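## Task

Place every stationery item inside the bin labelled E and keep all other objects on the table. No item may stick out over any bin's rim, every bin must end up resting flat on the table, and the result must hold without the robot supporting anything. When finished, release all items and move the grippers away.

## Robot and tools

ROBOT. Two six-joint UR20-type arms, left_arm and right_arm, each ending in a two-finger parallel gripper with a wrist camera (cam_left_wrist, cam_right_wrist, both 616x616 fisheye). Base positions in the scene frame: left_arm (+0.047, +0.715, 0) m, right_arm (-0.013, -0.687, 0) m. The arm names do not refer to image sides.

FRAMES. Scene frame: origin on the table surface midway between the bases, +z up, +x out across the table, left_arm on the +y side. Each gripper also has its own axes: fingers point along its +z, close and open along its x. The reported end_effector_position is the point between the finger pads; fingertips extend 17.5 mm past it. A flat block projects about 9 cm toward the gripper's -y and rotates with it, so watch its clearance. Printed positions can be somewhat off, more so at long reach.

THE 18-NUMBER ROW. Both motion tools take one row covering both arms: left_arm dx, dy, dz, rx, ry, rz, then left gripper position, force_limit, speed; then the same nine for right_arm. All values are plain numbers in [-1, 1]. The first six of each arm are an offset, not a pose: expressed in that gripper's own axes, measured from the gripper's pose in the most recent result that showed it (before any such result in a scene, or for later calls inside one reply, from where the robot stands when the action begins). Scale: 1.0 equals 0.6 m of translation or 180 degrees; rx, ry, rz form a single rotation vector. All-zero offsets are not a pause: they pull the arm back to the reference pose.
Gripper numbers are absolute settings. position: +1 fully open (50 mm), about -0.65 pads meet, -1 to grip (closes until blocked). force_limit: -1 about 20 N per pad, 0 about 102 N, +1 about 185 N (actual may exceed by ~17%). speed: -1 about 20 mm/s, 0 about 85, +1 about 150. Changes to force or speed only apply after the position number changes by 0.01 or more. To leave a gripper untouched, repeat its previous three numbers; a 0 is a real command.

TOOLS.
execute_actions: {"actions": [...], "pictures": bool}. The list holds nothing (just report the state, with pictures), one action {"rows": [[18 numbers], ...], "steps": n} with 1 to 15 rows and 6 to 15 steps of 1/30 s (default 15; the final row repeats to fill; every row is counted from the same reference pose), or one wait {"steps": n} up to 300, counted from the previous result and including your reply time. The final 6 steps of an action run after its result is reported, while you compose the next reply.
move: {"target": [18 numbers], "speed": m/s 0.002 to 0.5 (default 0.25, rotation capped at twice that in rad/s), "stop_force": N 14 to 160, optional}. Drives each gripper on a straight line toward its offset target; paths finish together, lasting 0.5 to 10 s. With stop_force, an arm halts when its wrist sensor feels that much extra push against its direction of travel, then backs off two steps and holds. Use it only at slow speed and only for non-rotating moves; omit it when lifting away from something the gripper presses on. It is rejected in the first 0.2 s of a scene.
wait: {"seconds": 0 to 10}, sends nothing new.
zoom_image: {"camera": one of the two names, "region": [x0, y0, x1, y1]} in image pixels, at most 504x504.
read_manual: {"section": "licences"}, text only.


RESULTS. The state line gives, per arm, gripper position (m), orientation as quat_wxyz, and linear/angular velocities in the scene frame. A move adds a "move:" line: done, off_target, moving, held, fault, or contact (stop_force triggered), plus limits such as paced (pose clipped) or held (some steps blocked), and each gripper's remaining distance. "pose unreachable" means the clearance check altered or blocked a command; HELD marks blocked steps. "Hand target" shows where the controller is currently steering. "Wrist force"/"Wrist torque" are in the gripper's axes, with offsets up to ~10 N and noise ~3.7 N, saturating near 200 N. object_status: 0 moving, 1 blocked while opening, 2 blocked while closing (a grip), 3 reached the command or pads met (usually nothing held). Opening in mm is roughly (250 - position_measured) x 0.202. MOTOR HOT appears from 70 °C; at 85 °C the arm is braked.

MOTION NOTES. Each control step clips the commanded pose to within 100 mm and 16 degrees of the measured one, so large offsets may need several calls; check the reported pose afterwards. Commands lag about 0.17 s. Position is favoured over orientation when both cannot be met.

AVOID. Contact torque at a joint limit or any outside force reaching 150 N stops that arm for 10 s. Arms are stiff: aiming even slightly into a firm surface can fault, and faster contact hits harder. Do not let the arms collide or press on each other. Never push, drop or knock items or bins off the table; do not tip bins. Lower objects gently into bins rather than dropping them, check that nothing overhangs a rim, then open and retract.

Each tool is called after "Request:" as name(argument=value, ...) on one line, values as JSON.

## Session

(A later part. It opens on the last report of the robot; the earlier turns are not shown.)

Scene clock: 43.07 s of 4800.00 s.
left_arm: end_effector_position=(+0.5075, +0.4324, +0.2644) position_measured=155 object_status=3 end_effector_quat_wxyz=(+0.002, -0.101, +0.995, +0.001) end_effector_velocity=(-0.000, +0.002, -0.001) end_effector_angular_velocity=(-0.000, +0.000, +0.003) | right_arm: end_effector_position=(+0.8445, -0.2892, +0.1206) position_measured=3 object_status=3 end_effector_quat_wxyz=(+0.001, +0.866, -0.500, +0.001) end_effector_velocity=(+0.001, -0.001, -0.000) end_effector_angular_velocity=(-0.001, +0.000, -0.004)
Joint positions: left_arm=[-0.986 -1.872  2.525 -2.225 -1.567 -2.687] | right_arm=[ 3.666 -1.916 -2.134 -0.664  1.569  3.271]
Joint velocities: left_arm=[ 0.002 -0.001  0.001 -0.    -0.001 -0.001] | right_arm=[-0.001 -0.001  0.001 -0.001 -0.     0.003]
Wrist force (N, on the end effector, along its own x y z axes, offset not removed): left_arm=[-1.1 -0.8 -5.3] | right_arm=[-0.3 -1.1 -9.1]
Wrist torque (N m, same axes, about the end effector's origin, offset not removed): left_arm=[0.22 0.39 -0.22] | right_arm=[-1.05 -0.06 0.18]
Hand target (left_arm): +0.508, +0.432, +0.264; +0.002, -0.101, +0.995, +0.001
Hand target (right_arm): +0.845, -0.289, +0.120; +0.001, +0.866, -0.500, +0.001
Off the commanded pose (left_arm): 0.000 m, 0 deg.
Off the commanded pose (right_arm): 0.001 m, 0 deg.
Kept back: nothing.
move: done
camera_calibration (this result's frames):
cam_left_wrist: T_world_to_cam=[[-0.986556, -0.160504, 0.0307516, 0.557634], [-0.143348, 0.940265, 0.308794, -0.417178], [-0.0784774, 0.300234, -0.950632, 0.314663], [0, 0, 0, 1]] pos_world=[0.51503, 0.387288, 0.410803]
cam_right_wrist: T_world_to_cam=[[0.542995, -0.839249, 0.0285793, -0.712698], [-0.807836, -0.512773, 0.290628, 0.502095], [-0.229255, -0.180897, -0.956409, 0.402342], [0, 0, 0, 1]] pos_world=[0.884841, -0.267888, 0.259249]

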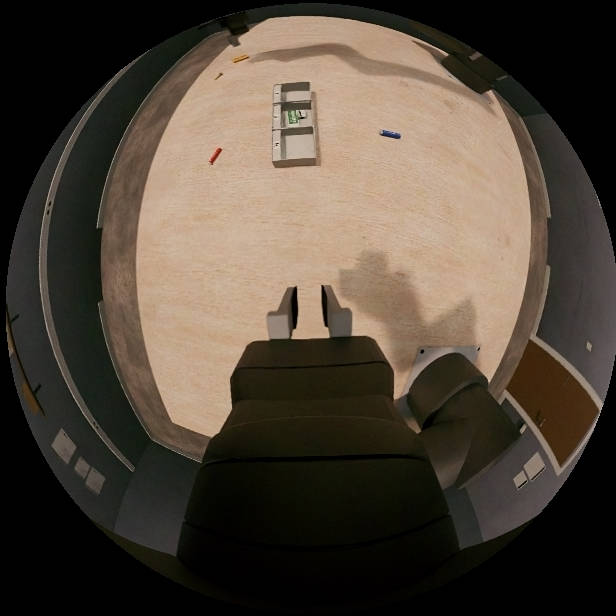

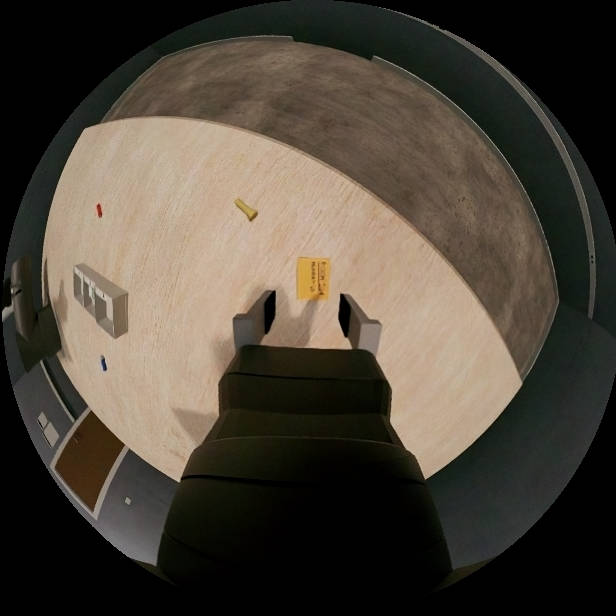

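Request:
move(target=[0,0,0,0,0,0,-0.02,-0.6,-0.5, 0.008,-0.0127,0.14,0,0,0,1,-0.6,0], speed=0.2)

Request:
zoom_image(camera="cam_right_wrist", region=[250, 230, 370, 350])

Scene clock: 44.33 s of 4800.00 s.
left_arm: end_effector_position=(+0.5075, +0.4324, +0.2644) position_measured=155 object_status=3 end_effector_quat_wxyz=(+0.002, -0.101, +0.995, +0.001) end_effector_velocity=(+0.000, +0.000, +0.000) end_effector_angular_velocity=(-0.000, -0.001, -0.001) | right_arm: end_effector_position=(+0.8536, -0.2896, +0.0368) position_measured=3 object_status=3 end_effector_quat_wxyz=(+0.001, +0.866, -0.500, +0.001) end_effector_velocity=(-0.000, -0.000, -0.001) end_effector_angular_velocity=(-0.001, +0.000, -0.001)
Joint positions: left_arm=[-0.986 -1.872  2.525 -2.225 -1.567 -2.687] | right_arm=[ 3.66  -2.017 -2.153 -0.543  1.569  3.264]
Joint velocities: left_arm=[-0.    -0.    -0.    -0.     0.     0.001] | right_arm=[-0.    -0.001 -0.001  0.001 -0.001  0.001]
Wrist force (N, on the end effector, along its own x y z axes, offset not removed): left_arm=[-2.2 -0.8 -4.3] | right_arm=[-6.5 -1.3 -7.4]
Wrist torque (N m, same axes, about the end effector's origin, offset not removed): left_arm=[0.25 0.58 -0.13] | right_arm=[-0.98 1.16 0.13]
Hand target (left_arm): +0.508, +0.432, +0.264; +0.002, -0.101, +0.995, +0.001
Hand target (right_arm): +0.854, -0.290, +0.037; +0.001, +0.866, -0.500, +0.001
Off the commanded pose (left_arm): 0.000 m, 0 deg.
Off the commanded pose (right_arm): 0.000 m, 0 deg.
Kept back: nothing.
move: done
camera_calibration (this result's frames):
cam_left_wrist: T_world_to_cam=[[-0.986556, -0.160504, 0.0307516, 0.557634], [-0.143348, 0.940265, 0.308794, -0.417178], [-0.0784774, 0.300234, -0.950632, 0.314663], [0, 0, 0, 1]] pos_world=[0.51503, 0.387288, 0.410803]
cam_right_wrist: T_world_to_cam=[[0.542993, -0.83925, 0.0285937, -0.715552], [-0.807837, -0.512766, 0.290638, 0.53361], [-0.229256, -0.180913, -0.956406, 0.324218], [0, 0, 0, 1]] pos_world=[0.893938, -0.268255, 0.175457]

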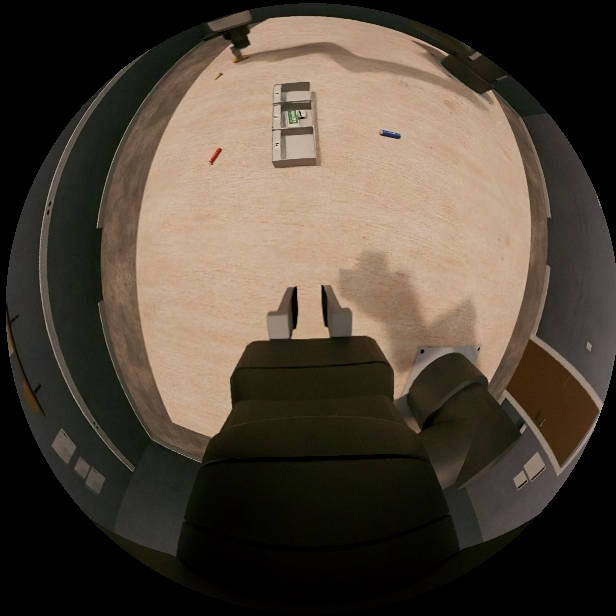

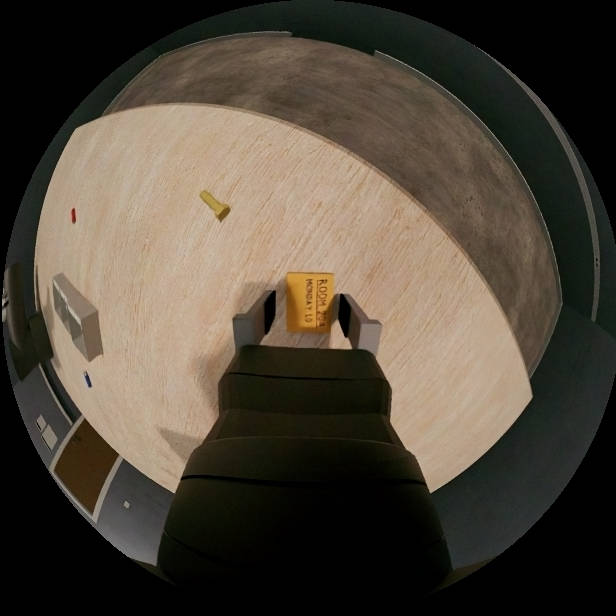

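Region (250, 230, 370, 350) of cam_right_wrist's 616x616 image, scaled by 4.200, with more detail than that image has.

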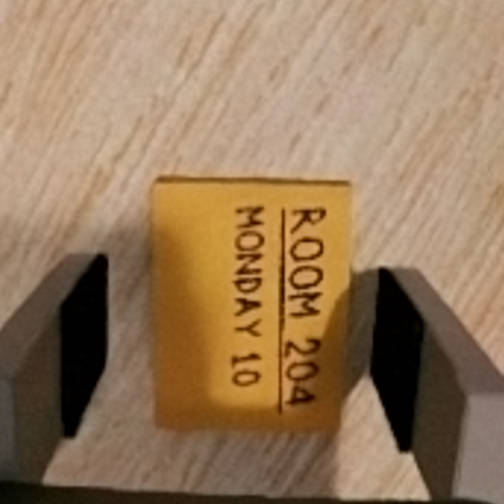

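Request:
move(target=[0,0,0,0,0,0,-0.02,-0.6,-0.5, 0.0025,0,0.022,0,0,0,1,-0.6,0], speed=0.03, stop_force=15)

Request:
move(target=[0,0,0,0,0,0,-0.02,-0.6,-0.5, 0,0,0.018,0,0,0,1,-0.6,0], speed=0.004, stop_force=14)

Scene clock: 45.37 s of 4800.00 s.
left_arm: end_effector_position=(+0.5075, +0.4324, +0.2644) position_measured=155 object_status=3 end_effector_quat_wxyz=(+0.002, -0.101, +0.995, +0.001) end_effector_velocity=(-0.000, +0.001, +0.000) end_effector_angular_velocity=(-0.000, -0.000, +0.001) | right_arm: end_effector_position=(+0.8544, -0.2909, +0.0237) position_measured=3 object_status=3 end_effector_quat_wxyz=(+0.001, +0.866, -0.500, +0.001) end_effector_velocity=(-0.000, -0.000, -0.002) end_effector_angular_velocity=(+0.000, +0.000, -0.001)
Joint positions: left_arm=[-0.986 -1.872  2.525 -2.225 -1.567 -2.687] | right_arm=[ 3.658 -2.033 -2.157 -0.524  1.569  3.263]
Joint velocities: left_arm=[ 0.001 -0.001  0.    -0.    -0.     0.   ] | right_arm=[-0.    -0.002 -0.     0.002  0.     0.001]
Wrist force (N, on the end effector, along its own x y z axes, offset not removed): left_arm=[-1.9 -1.3 -5.5] | right_arm=[-1.4 2.0 -3.6]
Wrist torque (N m, same axes, about the end effector's origin, offset not removed): left_arm=[0.11 0.53 -0.18] | right_arm=[-0.42 0.47 0.37]
Hand target (left_arm): +0.508, +0.432, +0.264; +0.002, -0.101, +0.995, +0.001
Hand target (right_arm): +0.854, -0.291, +0.024; +0.001, +0.866, -0.500, +0.001
Off the commanded pose (left_arm): 0.000 m, 0 deg.
Off the commanded pose (right_arm): 0.000 m, 0 deg.
Kept back: nothing.
move: done
camera_calibration (this result's frames):
cam_left_wrist: T_world_to_cam=[[-0.986556, -0.160505, 0.0307515, 0.557634], [-0.143348, 0.940265, 0.308794, -0.417178], [-0.0784774, 0.300234, -0.950632, 0.314663], [0, 0, 0, 1]] pos_world=[0.51503, 0.387288, 0.410803]
cam_right_wrist: T_world_to_cam=[[0.542993, -0.839251, 0.0285927, -0.716675], [-0.807833, -0.512764, 0.290652, 0.537365], [-0.229269, -0.18092, -0.956401, 0.311644], [0, 0, 0, 1]] pos_world=[0.894701, -0.269546, 0.162362]

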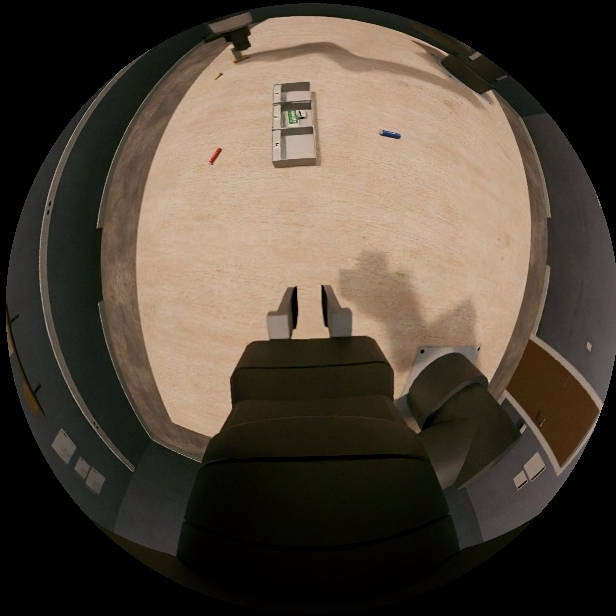

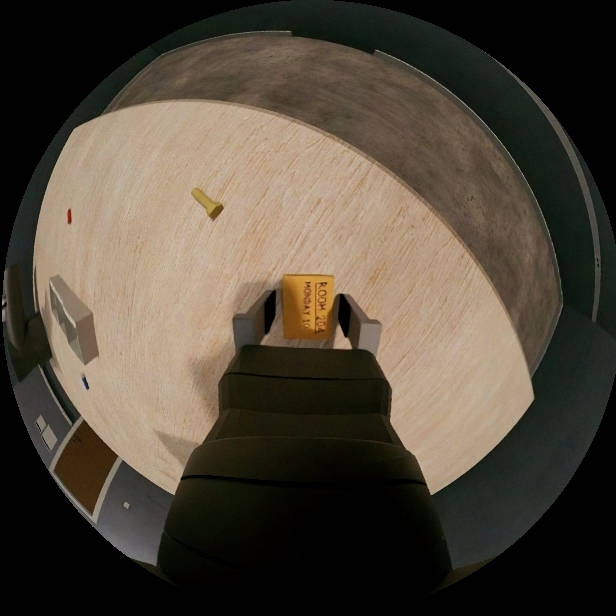

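Scene clock: 47.37 s of 4800.00 s.
left_arm: end_effector_position=(+0.5075, +0.4324, +0.2644) position_measured=155 object_status=3 end_effector_quat_wxyz=(+0.002, -0.101, +0.995, +0.001) end_effector_velocity=(+0.001, +0.001, +0.000) end_effector_angular_velocity=(+0.000, -0.001, +0.002) | right_arm: end_effector_position=(+0.8545, -0.2908, +0.0173) position_measured=3 object_status=3 end_effector_quat_wxyz=(+0.001, +0.866, -0.500, +0.001) end_effector_velocity=(-0.001, -0.001, -0.000) end_effector_angular_velocity=(-0.002, +0.002, -0.000)
Joint positions: left_arm=[-0.986 -1.872  2.525 -2.225 -1.567 -2.687] | right_arm=[ 3.658 -2.041 -2.159 -0.514  1.569  3.263]
Joint velocities: left_arm=[ 0.002 -0.    -0.001  0.     0.001 -0.   ] | right_arm=[ 0.     0.    -0.    -0.003  0.     0.   ]
Wrist force (N, on the end effector, along its own x y z axes, offset not removed): left_arm=[-0.6 -1.9 -5.0] | right_arm=[1.4 -5.4 -43.8]
Wrist torque (N m, same axes, about the end effector's origin, offset not removed): left_arm=[0.02 0.25 -0.21] | right_arm=[-1.87 -1.29 0.20]
Hand target (left_arm): +0.508, +0.432, +0.264; +0.002, -0.101, +0.995, +0.001
Hand target (right_arm): +0.854, -0.291, +0.017; +0.001, +0.866, -0.500, +0.001
Off the commanded pose (left_arm): 0.000 m, 0 deg.
Off the commanded pose (right_arm): 0.004 m, 0 deg.
Kept back: nothing.
move: contact (right_arm)
camera_calibration (this result's frames):
cam_left_wrist: T_world_to_cam=[[-0.986556, -0.160504, 0.0307516, 0.557634], [-0.143348, 0.940265, 0.308794, -0.417178], [-0.0784774, 0.300234, -0.950632, 0.314663], [0, 0, 0, 1]] pos_world=[0.51503, 0.387288, 0.410803]
cam_right_wrist: T_world_to_cam=[[0.542984, -0.839257, 0.0285669, -0.71648], [-0.807919, -0.512827, 0.290302, 0.539447], [-0.228988, -0.180709, -0.956509, 0.305366], [0, 0, 0, 1]] pos_world=[0.894792, -0.269485, 0.15595]

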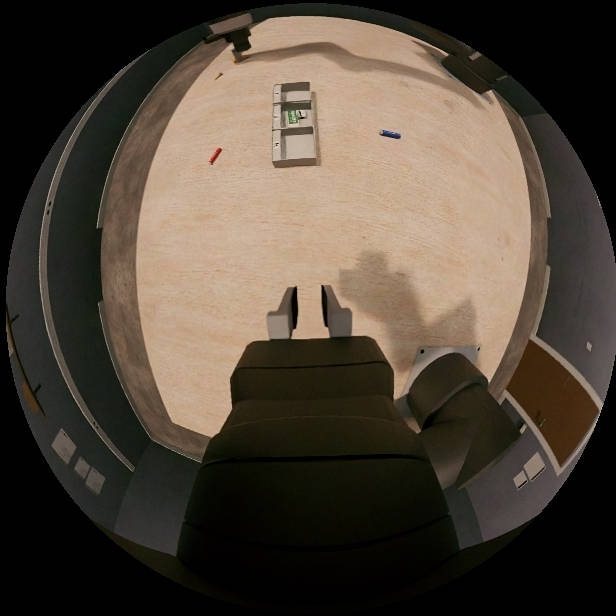

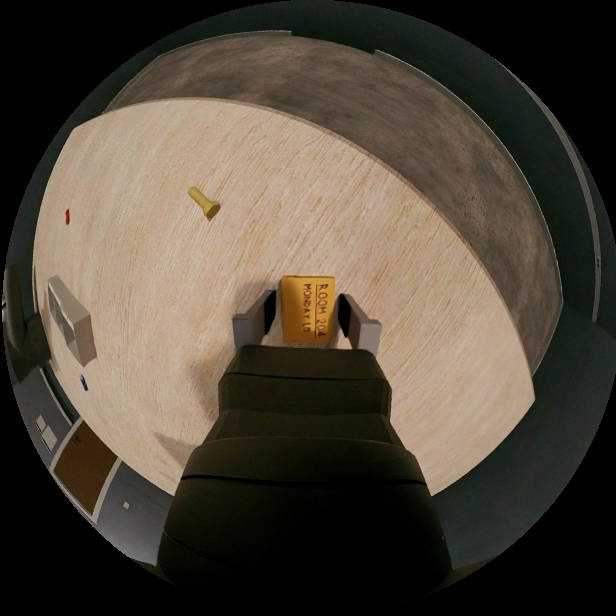

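Request:
execute_actions(actions=[{"rows":[[0,0,0,0,0,0,-0.02,-0.6,-0.5,0,0,-0.003,0,0,0,1,-0.6,0],[0,0,0,0,0,0,-0.02,-0.6,-0.5,0,0,-0.003,0,0,0,1,-0.6,0],[0,0,0,0,0,0,-0.02,-0.6,-0.5,0,0,-0.003,0,0,0,1,-0.6,0],[0,0,0,0,0,0,-0.02,-0.6,-0.5,0,0,-0.003,0,0,0,1,-0.6,0],[0,0,0,0,0,0,-0.02,-0.6,-0.5,0,0,-0.003,0,0,0,1,-0.6,0],[0,0,0,0,0,0,-0.02,-0.6,-0.5,0,0,-0.003,0,0,0,1,-0.6,0],[0,0,0,0,0,0,-0.02,-0.6,-0.5,0,0,-0.003,0,0,0,-1,-0.6,-0.4]],"steps":15}])

Request:
execute_actions(actions=[{"steps":15}])

Scene clock: 47.97 s of 4800.00 s.
left_arm: end_effector_position=(+0.5075, +0.4324, +0.2644) position_measured=155 object_status=3 end_effector_quat_wxyz=(+0.002, -0.101, +0.995, +0.001) end_effector_velocity=(-0.000, -0.000, -0.000) end_effector_angular_velocity=(-0.000, -0.000, +0.001) | right_arm: end_effector_position=(+0.8544, -0.2909, +0.0188) position_measured=23 object_status=0 end_effector_quat_wxyz=(+0.001, +0.866, -0.500, +0.001) end_effector_velocity=(+0.001, +0.001, +0.002) end_effector_angular_velocity=(+0.001, -0.001, -0.000)
Joint positions: left_arm=[-0.986 -1.872  2.525 -2.225 -1.567 -2.687] | right_arm=[ 3.658 -2.039 -2.158 -0.516  1.569  3.263]
Joint velocities: left_arm=[-0.001 -0.     0.    -0.     0.    -0.001] | right_arm=[ 0.     0.002  0.001 -0.001  0.     0.   ]
Wrist force (N, on the end effector, along its own x y z axes, offset not removed): left_arm=[-1.2 -0.1 -5.9] | right_arm=[1.4 -2.8 -3.4]
Wrist torque (N m, same axes, about the end effector's origin, offset not removed): left_arm=[0.27 0.41 -0.20] | right_arm=[-1.05 -0.15 0.44]
Steps of this call (steps 1 to 9: nothing new was sent; steps 10 to 18: the first 9 steps of this action). Readings (end_effector_position | what the end effector reports):
10: left_arm (+0.5075, +0.4324, +0.2644) | right_arm (+0.8544, -0.2909, +0.0173) | left_arm position_measured=155 object_status=3 | right_arm position_measured=3 object_status=3
11: left_arm (+0.5075, +0.4324, +0.2644) | right_arm (+0.8543, -0.2909, +0.0174) | left_arm position_measured=155 object_status=3 | right_arm position_measured=3 object_status=3
13: left_arm (+0.5075, +0.4324, +0.2644) | right_arm (+0.8542, -0.2910, +0.0180) | left_arm position_measured=155 object_status=3 | right_arm position_measured=3 object_status=3
17: left_arm (+0.5075, +0.4324, +0.2644) | right_arm (+0.8543, -0.2909, +0.0187) | left_arm position_measured=155 object_status=3 | right_arm position_measured=13 object_status=0
18: the state above

Scene clock: 48.47 s of 4800.00 s.
left_arm: end_effector_position=(+0.5075, +0.4324, +0.2644) position_measured=155 object_status=3 end_effector_quat_wxyz=(+0.002, -0.101, +0.995, +0.001) end_effector_velocity=(+0.000, -0.000, +0.000) end_effector_angular_velocity=(-0.001, -0.001, +0.000) | right_arm: end_effector_position=(+0.8545, -0.2908, +0.0190) position_measured=68 object_status=2 end_effector_quat_wxyz=(+0.001, +0.866, -0.500, +0.001) end_effector_velocity=(-0.001, -0.000, -0.001) end_effector_angular_velocity=(-0.001, +0.001, +0.001)
Joint positions: left_arm=[-0.986 -1.872  2.525 -2.225 -1.567 -2.687] | right_arm=[ 3.658 -2.039 -2.158 -0.516  1.569  3.263]
Joint velocities: left_arm=[ 0. -0. -0. -0. -0. -0.] | right_arm=[ 0.    -0.    -0.    -0.001  0.    -0.001]
Wrist force (N, on the end effector, along its own x y z axes, offset not removed): left_arm=[-0.5 -1.3 -4.5] | right_arm=[-0.1 -2.0 -7.4]
Wrist torque (N m, same axes, about the end effector's origin, offset not removed): left_arm=[0.19 0.23 -0.19] | right_arm=[-1.17 0.09 0.15]
Hand target (left_arm): +0.508, +0.432, +0.264; +0.002, -0.101, +0.995, +0.001
Hand target (right_arm): +0.854, -0.291, +0.019; +0.001, +0.866, -0.500, +0.001
Off the commanded pose (left_arm): 0.000 m, 0 deg.
Off the commanded pose (right_arm): 0.000 m, 0 deg.
Kept back: nothing.
Steps of this call (steps 1 to 6: the last 6 steps of your previous action; steps 7 to 15: nothing new was sent). Readings (end_effector_position | what the end effector reports):
1: left_arm (+0.5075, +0.4324, +0.2644) | right_arm (+0.8544, -0.2908, +0.0188) | left_arm position_measured=155 object_status=3 | right_arm position_measured=33 object_status=0
2: left_arm (+0.5075, +0.4324, +0.2644) | right_arm (+0.8544, -0.2908, +0.0189) | left_arm position_measured=155 object_status=3 | right_arm position_measured=42 object_status=0
4: left_arm (+0.5075, +0.4324, +0.2644) | right_arm (+0.8544, -0.2908, +0.0189) | left_arm position_measured=155 object_status=3 | right_arm position_measured=62 object_status=0
8: left_arm (+0.5075, +0.4324, +0.2644) | right_arm (+0.8545, -0.2908, +0.0190) | left_arm position_measured=155 object_status=3 | right_arm position_measured=68 object_status=0
15: the state above

Request:
move(target=[0,0,0,0,0,0,-0.02,-0.6,-0.5, -0.7895,0.058,-0.152,0,0,0.103,-1,-0.6,-0.4], speed=0.35)

Request:
zoom_image(camera="cam_right_wrist", region=[220, 190, 400, 350])

Scene clock: 50.87 s of 4800.00 s.
left_arm: end_effector_position=(+0.5075, +0.4324, +0.2644) position_measured=155 object_status=3 end_effector_quat_wxyz=(+0.002, -0.101, +0.995, +0.001) end_effector_velocity=(-0.000, +0.000, +0.000) end_effector_angular_velocity=(-0.000, -0.000, +0.001) | right_arm: end_effector_position=(+0.5879, +0.1013, +0.1097) position_measured=68 object_status=2 end_effector_quat_wxyz=(+0.000, +0.774, -0.633, +0.001) end_effector_velocity=(-0.001, +0.002, +0.000) end_effector_angular_velocity=(+0.000, -0.000, -0.003)
Joint positions: left_arm=[-0.986 -1.872  2.525 -2.225 -1.567 -2.687] | right_arm=[ 4.159 -1.972 -2.063 -0.679  1.568  4.087]
Joint velocities: left_arm=[ 0.001 -0.001  0.     0.    -0.    -0.   ] | right_arm=[ 0.002 -0.001  0.002 -0.001 -0.     0.004]
Wrist force (N, on the end effector, along its own x y z axes, offset not removed): left_arm=[-2.4 -1.3 -6.0] | right_arm=[6.1 1.4 -0.4]
Wrist torque (N m, same axes, about the end effector's origin, offset not removed): left_arm=[0.14 0.64 -0.17] | right_arm=[-0.12 -1.28 -0.07]
Hand target (left_arm): +0.508, +0.432, +0.264; +0.002, -0.101, +0.995, +0.001
Hand target (right_arm): +0.588, +0.101, +0.110; +0.000, +0.774, -0.633, +0.001
Off the commanded pose (left_arm): 0.000 m, 0 deg.
Off the commanded pose (right_arm): 0.001 m, 0 deg.
Kept back: nothing.
move: done
camera_calibration (this result's frames):
cam_left_wrist: T_world_to_cam=[[-0.986556, -0.160504, 0.0307512, 0.557634], [-0.143348, 0.940265, 0.308794, -0.417178], [-0.078477, 0.300234, -0.950632, 0.314664], [0, 0, 0, 1]] pos_world=[0.51503, 0.387288, 0.410803]
cam_right_wrist: T_world_to_cam=[[0.248001, -0.96831, 0.0295126, -0.0589035], [-0.929566, -0.229279, 0.288682, 0.541231], [-0.272767, -0.0990275, -0.95697, 0.421114], [0, 0, 0, 1]] pos_world=[0.632585, 0.108758, 0.248488]

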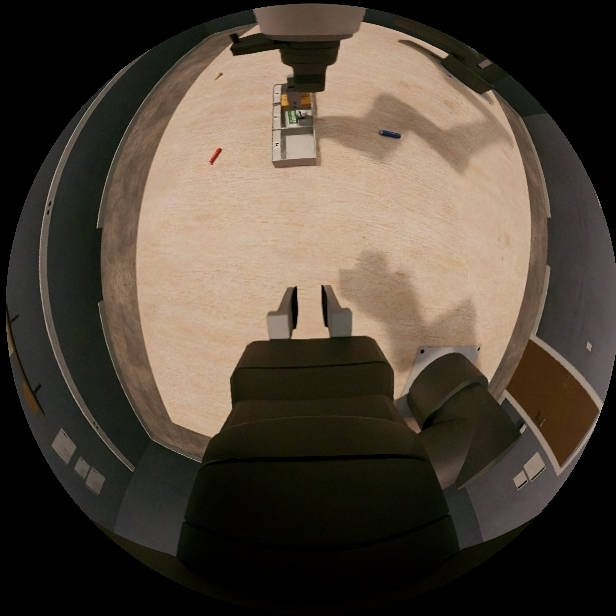

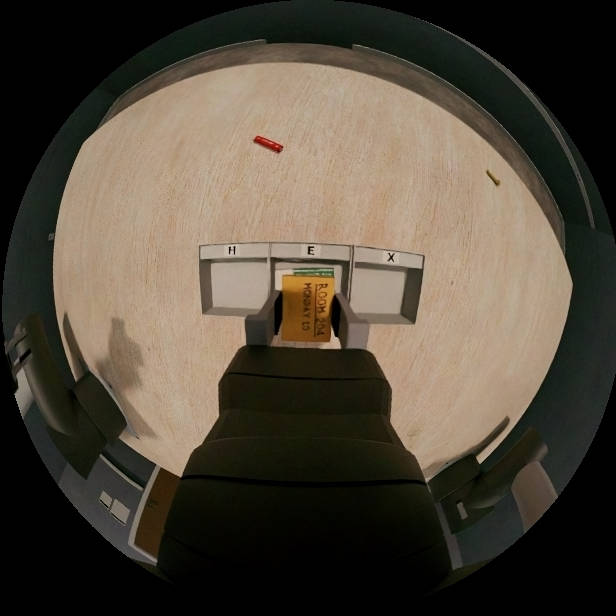

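Region (220, 190, 400, 350) of cam_right_wrist's 616x616 image, scaled by 2.800, with more detail than that image has.

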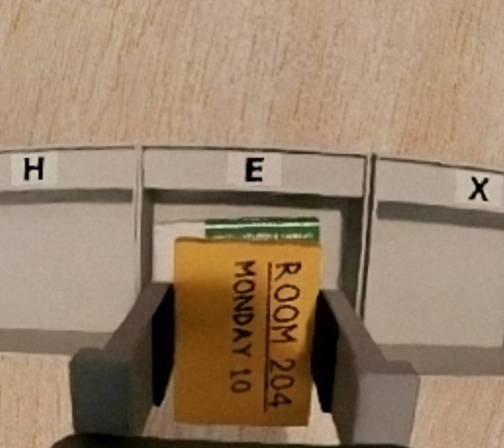

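Request:
move(target=[0,0,0,0,0,0,-0.02,-0.6,-0.5, 0,-0.007,0.07,0,0,0,-1,-0.6,-0.4], speed=0.15)

Request:
move(target=[0,0,0,0,0,0,-0.02,-0.6,-0.5, 0,0,0.042,0,0,0,-1,-0.6,-0.4], speed=0.03, stop_force=15)

Request:
move(target=[0,0,0,0,0,0,-0.02,-0.6,-0.5, 0,0,0.015,0,0,0,-1,-0.6,-0.4], speed=0.004, stop_force=14)

Scene clock: 52.23 s of 4800.00 s.
left_arm: end_effector_position=(+0.5075, +0.4324, +0.2644) position_measured=155 object_status=3 end_effector_quat_wxyz=(+0.002, -0.101, +0.995, +0.001) end_effector_velocity=(-0.000, -0.001, +0.000) end_effector_angular_velocity=(-0.001, +0.001, -0.000) | right_arm: end_effector_position=(+0.5920, +0.1021, +0.0679) position_measured=68 object_status=2 end_effector_quat_wxyz=(+0.000, +0.774, -0.633, +0.001) end_effector_velocity=(+0.000, -0.000, -0.002) end_effector_angular_velocity=(-0.001, -0.001, +0.000)
Joint positions: left_arm=[-0.986 -1.872  2.525 -2.225 -1.567 -2.687] | right_arm=[ 4.155 -2.018 -2.074 -0.622  1.568  4.083]
Joint velocities: left_arm=[-0.001 -0.    -0.     0.    -0.001 -0.   ] | right_arm=[-0.    -0.002 -0.001  0.002 -0.001 -0.001]
Wrist force (N, on the end effector, along its own x y z axes, offset not removed): left_arm=[-1.0 -1.1 -5.0] | right_arm=[-1.5 2.8 -9.6]
Wrist torque (N m, same axes, about the end effector's origin, offset not removed): left_arm=[0.17 0.38 -0.22] | right_arm=[-0.02 0.16 0.23]
Hand target (left_arm): +0.508, +0.432, +0.264; +0.002, -0.101, +0.995, +0.001
Hand target (right_arm): +0.592, +0.102, +0.068; +0.000, +0.774, -0.633, +0.001
Off the commanded pose (left_arm): 0.000 m, 0 deg.
Off the commanded pose (right_arm): 0.000 m, 0 deg.
Kept back: nothing.
move: done
camera_calibration (this result's frames):
cam_left_wrist: T_world_to_cam=[[-0.986556, -0.160504, 0.0307516, 0.557634], [-0.143348, 0.940265, 0.308794, -0.417178], [-0.0784774, 0.300235, -0.950632, 0.314663], [0, 0, 0, 1]] pos_world=[0.51503, 0.387288, 0.410803]
cam_right_wrist: T_world_to_cam=[[0.248005, -0.968308, 0.0295298, -0.0579064], [-0.929566, -0.229279, 0.288685, 0.557381], [-0.272766, -0.0990454, -0.956969, 0.382293], [0, 0, 0, 1]] pos_world=[0.636759, 0.109588, 0.206645]

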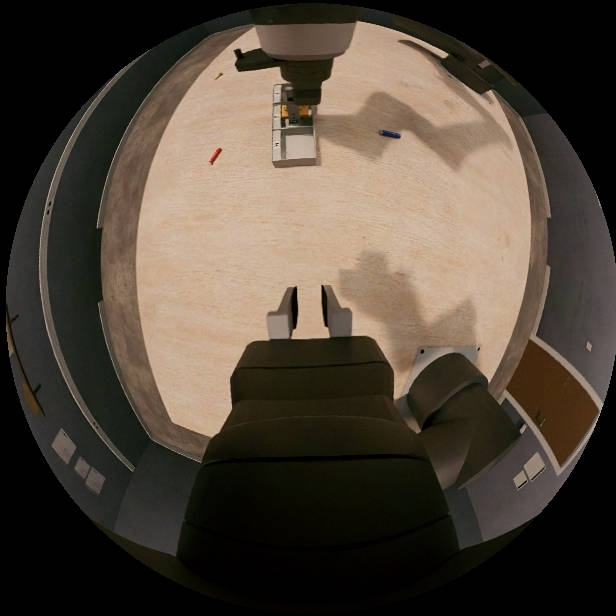

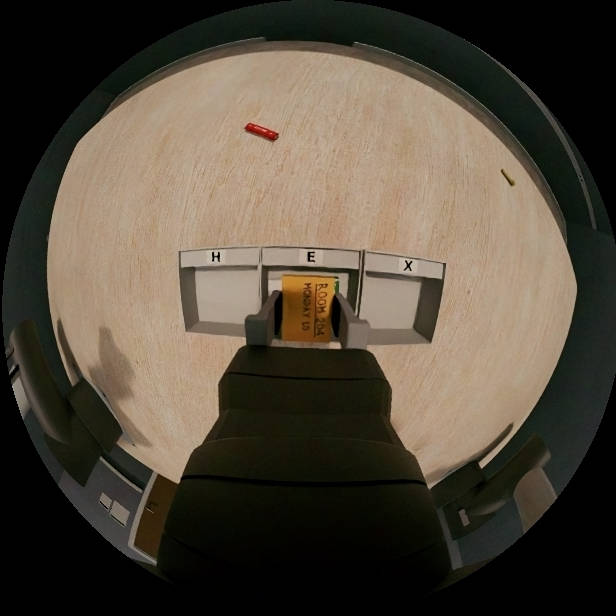

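Scene clock: 53.40 s of 4800.00 s.
left_arm: end_effector_position=(+0.5075, +0.4324, +0.2644) position_measured=155 object_status=3 end_effector_quat_wxyz=(+0.002, -0.101, +0.995, +0.001) end_effector_velocity=(-0.000, -0.001, +0.000) end_effector_angular_velocity=(+0.000, +0.000, -0.002) | right_arm: end_effector_position=(+0.5921, +0.1021, +0.0428) position_measured=68 object_status=2 end_effector_quat_wxyz=(+0.000, +0.774, -0.633, +0.001) end_effector_velocity=(-0.000, +0.001, -0.001) end_effector_angular_velocity=(+0.001, +0.000, -0.001)
Joint positions: left_arm=[-0.986 -1.872  2.525 -2.225 -1.567 -2.687] | right_arm=[ 4.155 -2.046 -2.082 -0.586  1.568  4.083]
Joint velocities: left_arm=[-0.001  0.    -0.     0.     0.     0.001] | right_arm=[-0.    -0.001  0.     0.002  0.001  0.001]
Wrist force (N, on the end effector, along its own x y z axes, offset not removed): left_arm=[-1.5 -1.5 -4.3] | right_arm=[-4.2 6.6 -4.1]
Wrist torque (N m, same axes, about the end effector's origin, offset not removed): left_arm=[0.13 0.43 -0.12] | right_arm=[0.59 0.83 0.48]
Hand target (left_arm): +0.508, +0.432, +0.264; +0.002, -0.101, +0.995, +0.001
Hand target (right_arm): +0.592, +0.102, +0.043; +0.000, +0.774, -0.633, +0.001
Off the commanded pose (left_arm): 0.000 m, 0 deg.
Off the commanded pose (right_arm): 0.000 m, 0 deg.
Kept back: nothing.
move: done
camera_calibration (this result's frames):
cam_left_wrist: T_world_to_cam=[[-0.986556, -0.160504, 0.0307515, 0.557634], [-0.143348, 0.940265, 0.308794, -0.417178], [-0.0784773, 0.300234, -0.950632, 0.314663], [0, 0, 0, 1]] pos_world=[0.51503, 0.387288, 0.410803]
cam_right_wrist: T_world_to_cam=[[0.248005, -0.968308, 0.0295398, -0.0571846], [-0.929564, -0.229275, 0.288693, 0.564659], [-0.272771, -0.0990564, -0.956966, 0.358314], [0, 0, 0, 1]] pos_world=[0.636807, 0.109583, 0.18157]

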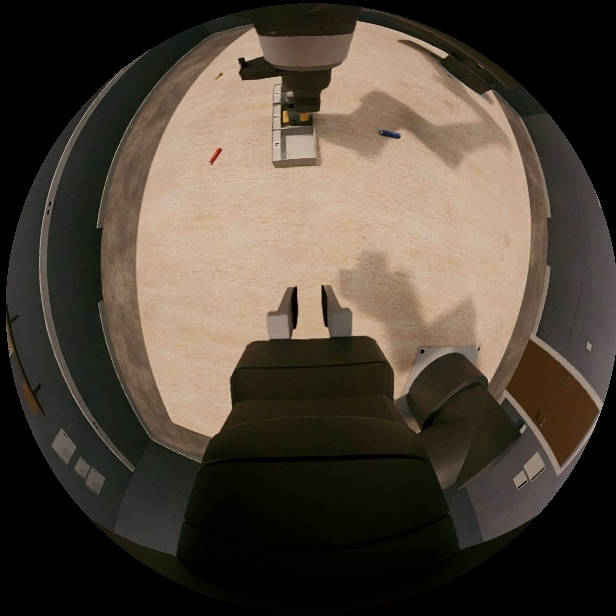

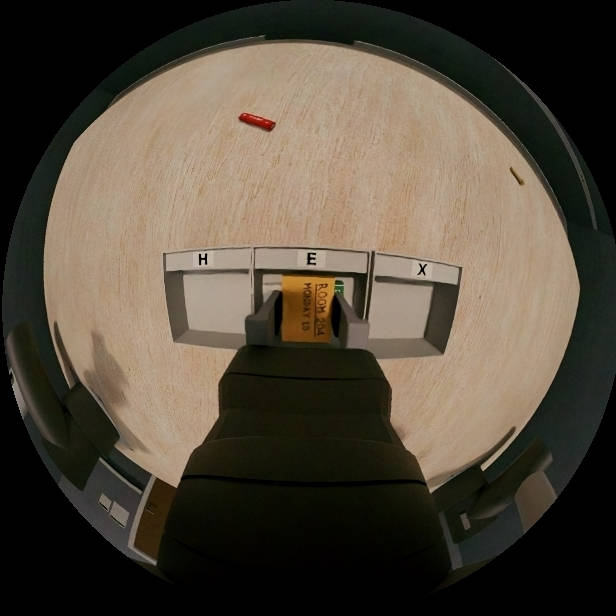

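Scene clock: 54.80 s of 4800.00 s.
left_arm: end_effector_position=(+0.5075, +0.4324, +0.2644) position_measured=155 object_status=3 end_effector_quat_wxyz=(+0.002, -0.101, +0.995, +0.001) end_effector_velocity=(-0.000, -0.000, -0.001) end_effector_angular_velocity=(+0.001, +0.001, +0.001) | right_arm: end_effector_position=(+0.5921, +0.1022, +0.0386) position_measured=68 object_status=2 end_effector_quat_wxyz=(+0.000, +0.774, -0.633, +0.001) end_effector_velocity=(-0.000, -0.001, +0.000) end_effector_angular_velocity=(-0.002, +0.000, -0.000)
Joint positions: left_arm=[-0.986 -1.872  2.525 -2.225 -1.567 -2.687] | right_arm=[ 4.155 -2.05  -2.083 -0.58   1.568  4.083]
Joint velocities: left_arm=[-0.001  0.001 -0.     0.     0.    -0.002] | right_arm=[ 0.     0.001 -0.    -0.003 -0.001  0.   ]
Wrist force (N, on the end effector, along its own x y z axes, offset not removed): left_arm=[0.5 -0.5 -6.6] | right_arm=[2.9 7.7 -30.1]
Wrist torque (N m, same axes, about the end effector's origin, offset not removed): left_arm=[0.32 0.10 -0.25] | right_arm=[-0.14 0.53 0.15]
Hand target (left_arm): +0.508, +0.432, +0.264; +0.002, -0.101, +0.995, +0.001
Hand target (right_arm): +0.592, +0.102, +0.039; +0.000, +0.774, -0.633, +0.001
Off the commanded pose (left_arm): 0.000 m, 0 deg.
Off the commanded pose (right_arm): 0.005 m, 0 deg.
Kept back: nothing.
move: contact (right_arm)
camera_calibration (this result's frames):
cam_left_wrist: T_world_to_cam=[[-0.986556, -0.160504, 0.0307515, 0.557634], [-0.143348, 0.940265, 0.308794, -0.417178], [-0.0784773, 0.300235, -0.950632, 0.314663], [0, 0, 0, 1]] pos_world=[0.51503, 0.387288, 0.410803]
cam_right_wrist: T_world_to_cam=[[0.248, -0.968314, 0.0293926, -0.0570102], [-0.929588, -0.229322, 0.28858, 0.565931], [-0.272696, -0.0988908, -0.957004, 0.354276], [0, 0, 0, 1]] pos_world=[0.636831, 0.109611, 0.177403]

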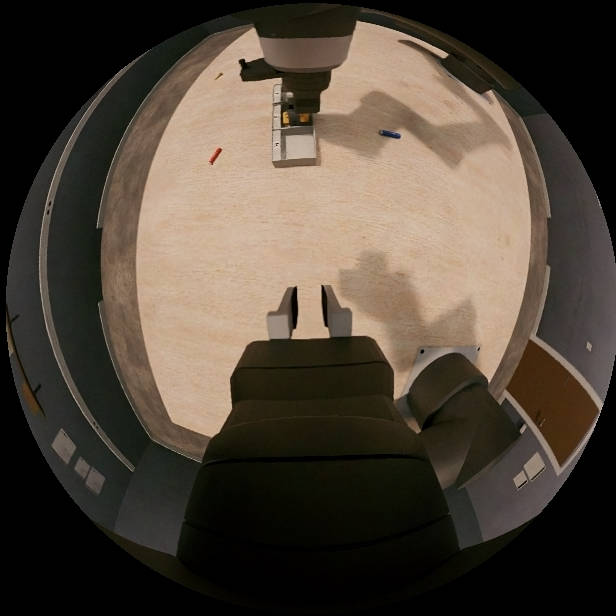

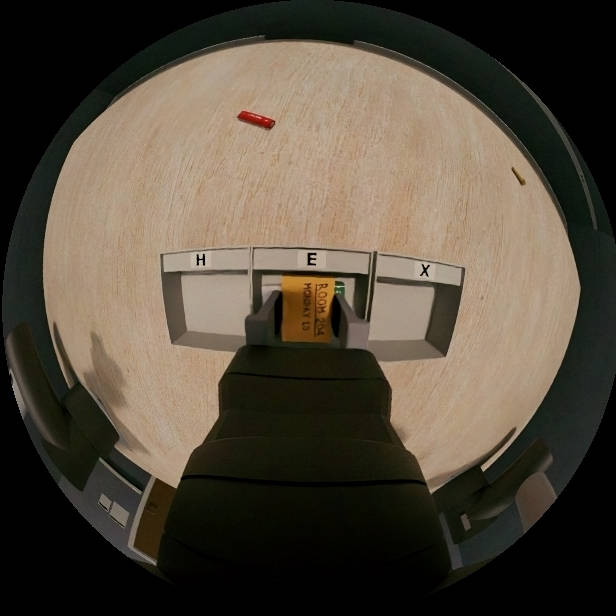

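Request:
execute_actions(actions=[{"rows":[[0,0,0,0,0,0,-0.02,-0.6,-0.5,0,0,-0.0015,0,0,0,-1,-0.6,-0.4],[0,0,0,0,0,0,-0.02,-0.6,-0.5,0,0,-0.0015,0,0,0,-1,-0.6,-0.4],[0,0,0,0,0,0,-0.02,-0.6,-0.5,0,0,-0.0015,0,0,0,-1,-0.6,-0.4],[0,0,0,0,0,0,-0.02,-0.6,-0.5,0,0,-0.0015,0,0,0,-1,-0.6,-0.4],[0,0,0,0,0,0,-0.02,-0.6,-0.5,0,0,-0.0015,0,0,0,-1,-0.6,-0.4],[0,0,0,0,0,0,-0.02,-0.6,-0.5,0,0,-0.0015,0,0,0,0.8,-0.6,-0.5]],"steps":12}])

Request:
move(target=[0,0,0,0,0,0,-0.02,-0.6,-0.5, 0,0,-0.08,0,0,0,0.8,-0.6,-0.5], speed=0.15)

Request:
move(target=[0,0,0,0,0,0,-0.02,-0.6,-0.5, 0.3,0.15,-0.2,0,0,0,0.8,-0.6,-0.5], speed=0.35)

Scene clock: 55.40 s of 4800.00 s.
left_arm: end_effector_position=(+0.5075, +0.4324, +0.2644) position_measured=155 object_status=3 end_effector_quat_wxyz=(+0.002, -0.101, +0.995, +0.001) end_effector_velocity=(-0.000, -0.000, +0.000) end_effector_angular_velocity=(-0.000, -0.000, -0.003) | right_arm: end_effector_position=(+0.5921, +0.1021, +0.0392) position_measured=68 object_status=0 end_effector_quat_wxyz=(+0.001, +0.774, -0.633, +0.001) end_effector_velocity=(+0.000, +0.000, +0.002) end_effector_angular_velocity=(+0.000, -0.001, -0.001)
Joint positions: left_arm=[-0.986 -1.872  2.525 -2.225 -1.567 -2.687] | right_arm=[ 4.155 -2.05  -2.083 -0.581  1.568  4.083]
Joint velocities: left_arm=[-0.    -0.     0.    -0.    -0.     0.003] | right_arm=[ 0.     0.002  0.    -0.002 -0.001  0.001]
Wrist force (N, on the end effector, along its own x y z axes, offset not removed): left_arm=[-1.3 -2.5 -5.2] | right_arm=[-1.3 8.4 -9.4]
Wrist torque (N m, same axes, about the end effector's origin, offset not removed): left_arm=[-0.02 0.46 -0.17] | right_arm=[0.84 0.27 0.20]
Steps of this call (steps 1 to 12: nothing new was sent; steps 13 to 18: the first 6 steps of this action). Readings (end_effector_position | what the end effector reports):
13: left_arm (+0.5075, +0.4324, +0.2644) | right_arm (+0.5921, +0.1021, +0.0387) | left_arm position_measured=155 object_status=3 | right_arm position_measured=68 object_status=2
14: left_arm (+0.5075, +0.4324, +0.2644) | right_arm (+0.5921, +0.1021, +0.0388) | left_arm position_measured=155 object_status=3 | right_arm position_measured=68 object_status=2
16: left_arm (+0.5075, +0.4324, +0.2644) | right_arm (+0.5921, +0.1021, +0.0391) | left_arm position_measured=155 object_status=3 | right_arm position_measured=68 object_status=2
18: the state above

Scene clock: 56.63 s of 4800.00 s.
left_arm: end_effector_position=(+0.5075, +0.4324, +0.2644) position_measured=155 object_status=3 end_effector_quat_wxyz=(+0.002, -0.101, +0.995, +0.001) end_effector_velocity=(+0.000, +0.000, +0.000) end_effector_angular_velocity=(+0.000, -0.001, -0.000) | right_arm: end_effector_position=(+0.5921, +0.1021, +0.0873) position_measured=32 object_status=3 end_effector_quat_wxyz=(+0.000, +0.774, -0.633, +0.001) end_effector_velocity=(-0.000, +0.000, +0.001) end_effector_angular_velocity=(+0.001, +0.001, +0.000)
Joint positions: left_arm=[-0.986 -1.872  2.525 -2.225 -1.567 -2.687] | right_arm=[ 4.155 -1.997 -2.067 -0.649  1.568  4.083]
Joint velocities: left_arm=[-0.    -0.    -0.    -0.     0.001  0.   ] | right_arm=[ 0.     0.001  0.001 -0.002  0.001 -0.   ]
Wrist force (N, on the end effector, along its own x y z axes, offset not removed): left_arm=[1.0 0.1 -3.9] | right_arm=[-3.4 4.4 -7.4]
Wrist torque (N m, same axes, about the end effector's origin, offset not removed): left_arm=[0.40 -0.02 -0.26] | right_arm=[-0.08 0.60 0.20]
Hand target (left_arm): +0.508, +0.432, +0.264; +0.002, -0.101, +0.995, +0.001
Hand target (right_arm): +0.592, +0.102, +0.087; +0.000, +0.774, -0.633, +0.001
Off your previous action's commanded pose (left_arm): 0.000 m, 0 deg at its last step (step 6 of this call).
Off your previous action's commanded pose (right_arm): 0.000 m, 0 deg at its last step (step 6 of this call).
Off the commanded pose (left_arm): 0.000 m, 0 deg.
Off the commanded pose (right_arm): 0.000 m, 0 deg.
Kept back: nothing.
move: done
camera_calibration (this result's frames):
cam_left_wrist: T_world_to_cam=[[-0.986556, -0.160504, 0.0307515, 0.557634], [-0.143348, 0.940265, 0.308794, -0.417178], [-0.0784773, 0.300234, -0.950632, 0.314663], [0, 0, 0, 1]] pos_world=[0.51503, 0.387288, 0.410803]
cam_right_wrist: T_world_to_cam=[[0.248001, -0.968313, 0.0294222, -0.0585041], [-0.929583, -0.229313, 0.288603, 0.551831], [-0.272711, -0.0989243, -0.956997, 0.400862], [0, 0, 0, 1]] pos_world=[0.636801, 0.109546, 0.226085]

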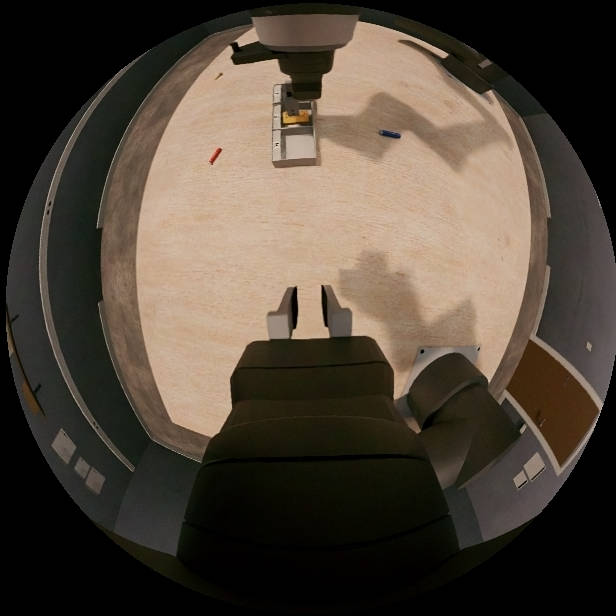

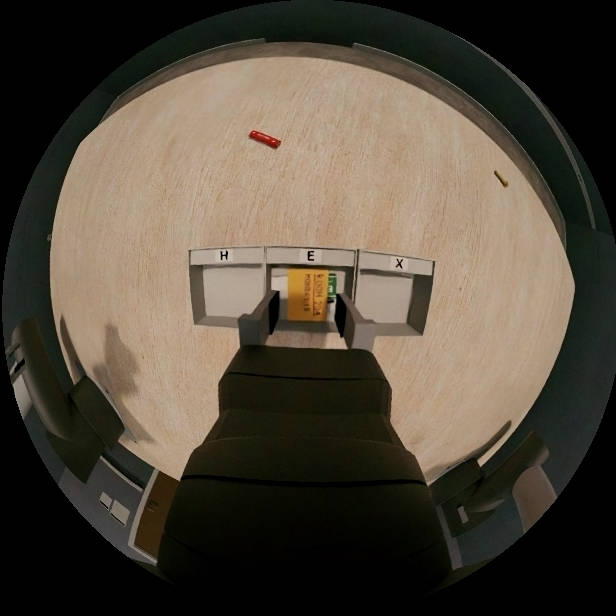

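Scene clock: 57.93 s of 4800.00 s.
left_arm: end_effector_position=(+0.5075, +0.4324, +0.2644) position_measured=155 object_status=3 end_effector_quat_wxyz=(+0.002, -0.101, +0.995, +0.001) end_effector_velocity=(+0.000, +0.000, +0.000) end_effector_angular_velocity=(-0.001, +0.000, -0.001) | right_arm: end_effector_position=(+0.5395, -0.0921, +0.2069) position_measured=32 object_status=3 end_effector_quat_wxyz=(+0.000, +0.774, -0.633, +0.001) end_effector_velocity=(-0.000, -0.001, +0.001) end_effector_angular_velocity=(-0.000, -0.000, +0.000)
Joint positions: left_arm=[-0.986 -1.872  2.525 -2.225 -1.567 -2.687] | right_arm=[ 4.112 -1.698 -2.262 -0.754  1.568  4.04 ]
Joint velocities: left_arm=[ 0.001 -0.    -0.    -0.    -0.001  0.002] | right_arm=[-0.     0.002 -0.001 -0.002 -0.    -0.001]
Wrist force (N, on the end effector, along its own x y z axes, offset not removed): left_arm=[-1.5 -0.7 -4.7] | right_arm=[0.3 -4.2 -7.5]
Wrist torque (N m, same axes, about the end effector's origin, offset not removed): left_arm=[0.23 0.49 -0.17] | right_arm=[-1.59 -0.07 0.41]
Hand target (left_arm): +0.508, +0.432, +0.264; +0.002, -0.101, +0.995, +0.001
Hand target (right_arm): +0.539, -0.092, +0.207; +0.000, +0.774, -0.633, +0.001
Off the commanded pose (left_arm): 0.000 m, 0 deg.
Off the commanded pose (right_arm): 0.001 m, 0 deg.
Kept back: nothing.
move: done
camera_calibration (this result's frames):
cam_left_wrist: T_world_to_cam=[[-0.986556, -0.160504, 0.0307515, 0.557634], [-0.143348, 0.940265, 0.308794, -0.417178], [-0.0784773, 0.300234, -0.950632, 0.314664], [0, 0, 0, 1]] pos_world=[0.51503, 0.387288, 0.410803]
cam_right_wrist: T_world_to_cam=[[0.248014, -0.96831, 0.0294053, -0.237065], [-0.929561, -0.229323, 0.288666, 0.423896], [-0.272775, -0.0989272, -0.956978, 0.481835], [0, 0, 0, 1]] pos_world=[0.584265, -0.0846763, 0.345712]

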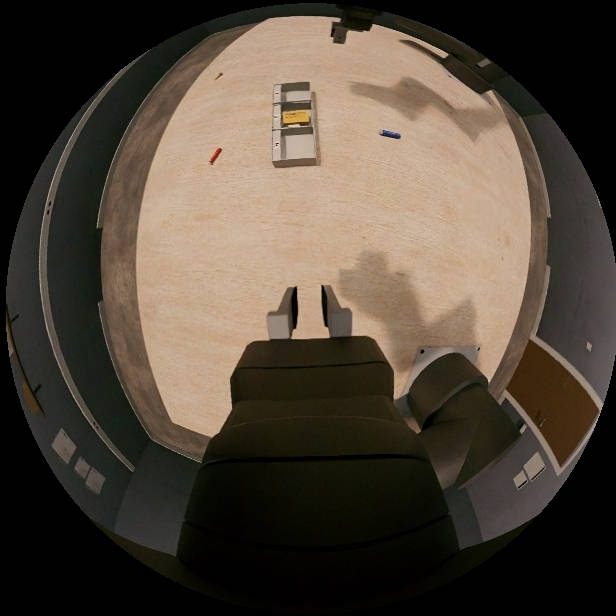

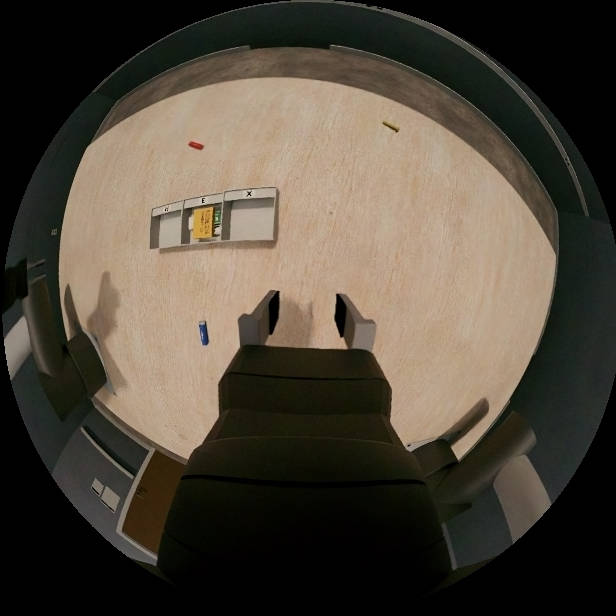

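Request:
finished_scene(scene=1)

The scene is finished: the task was done.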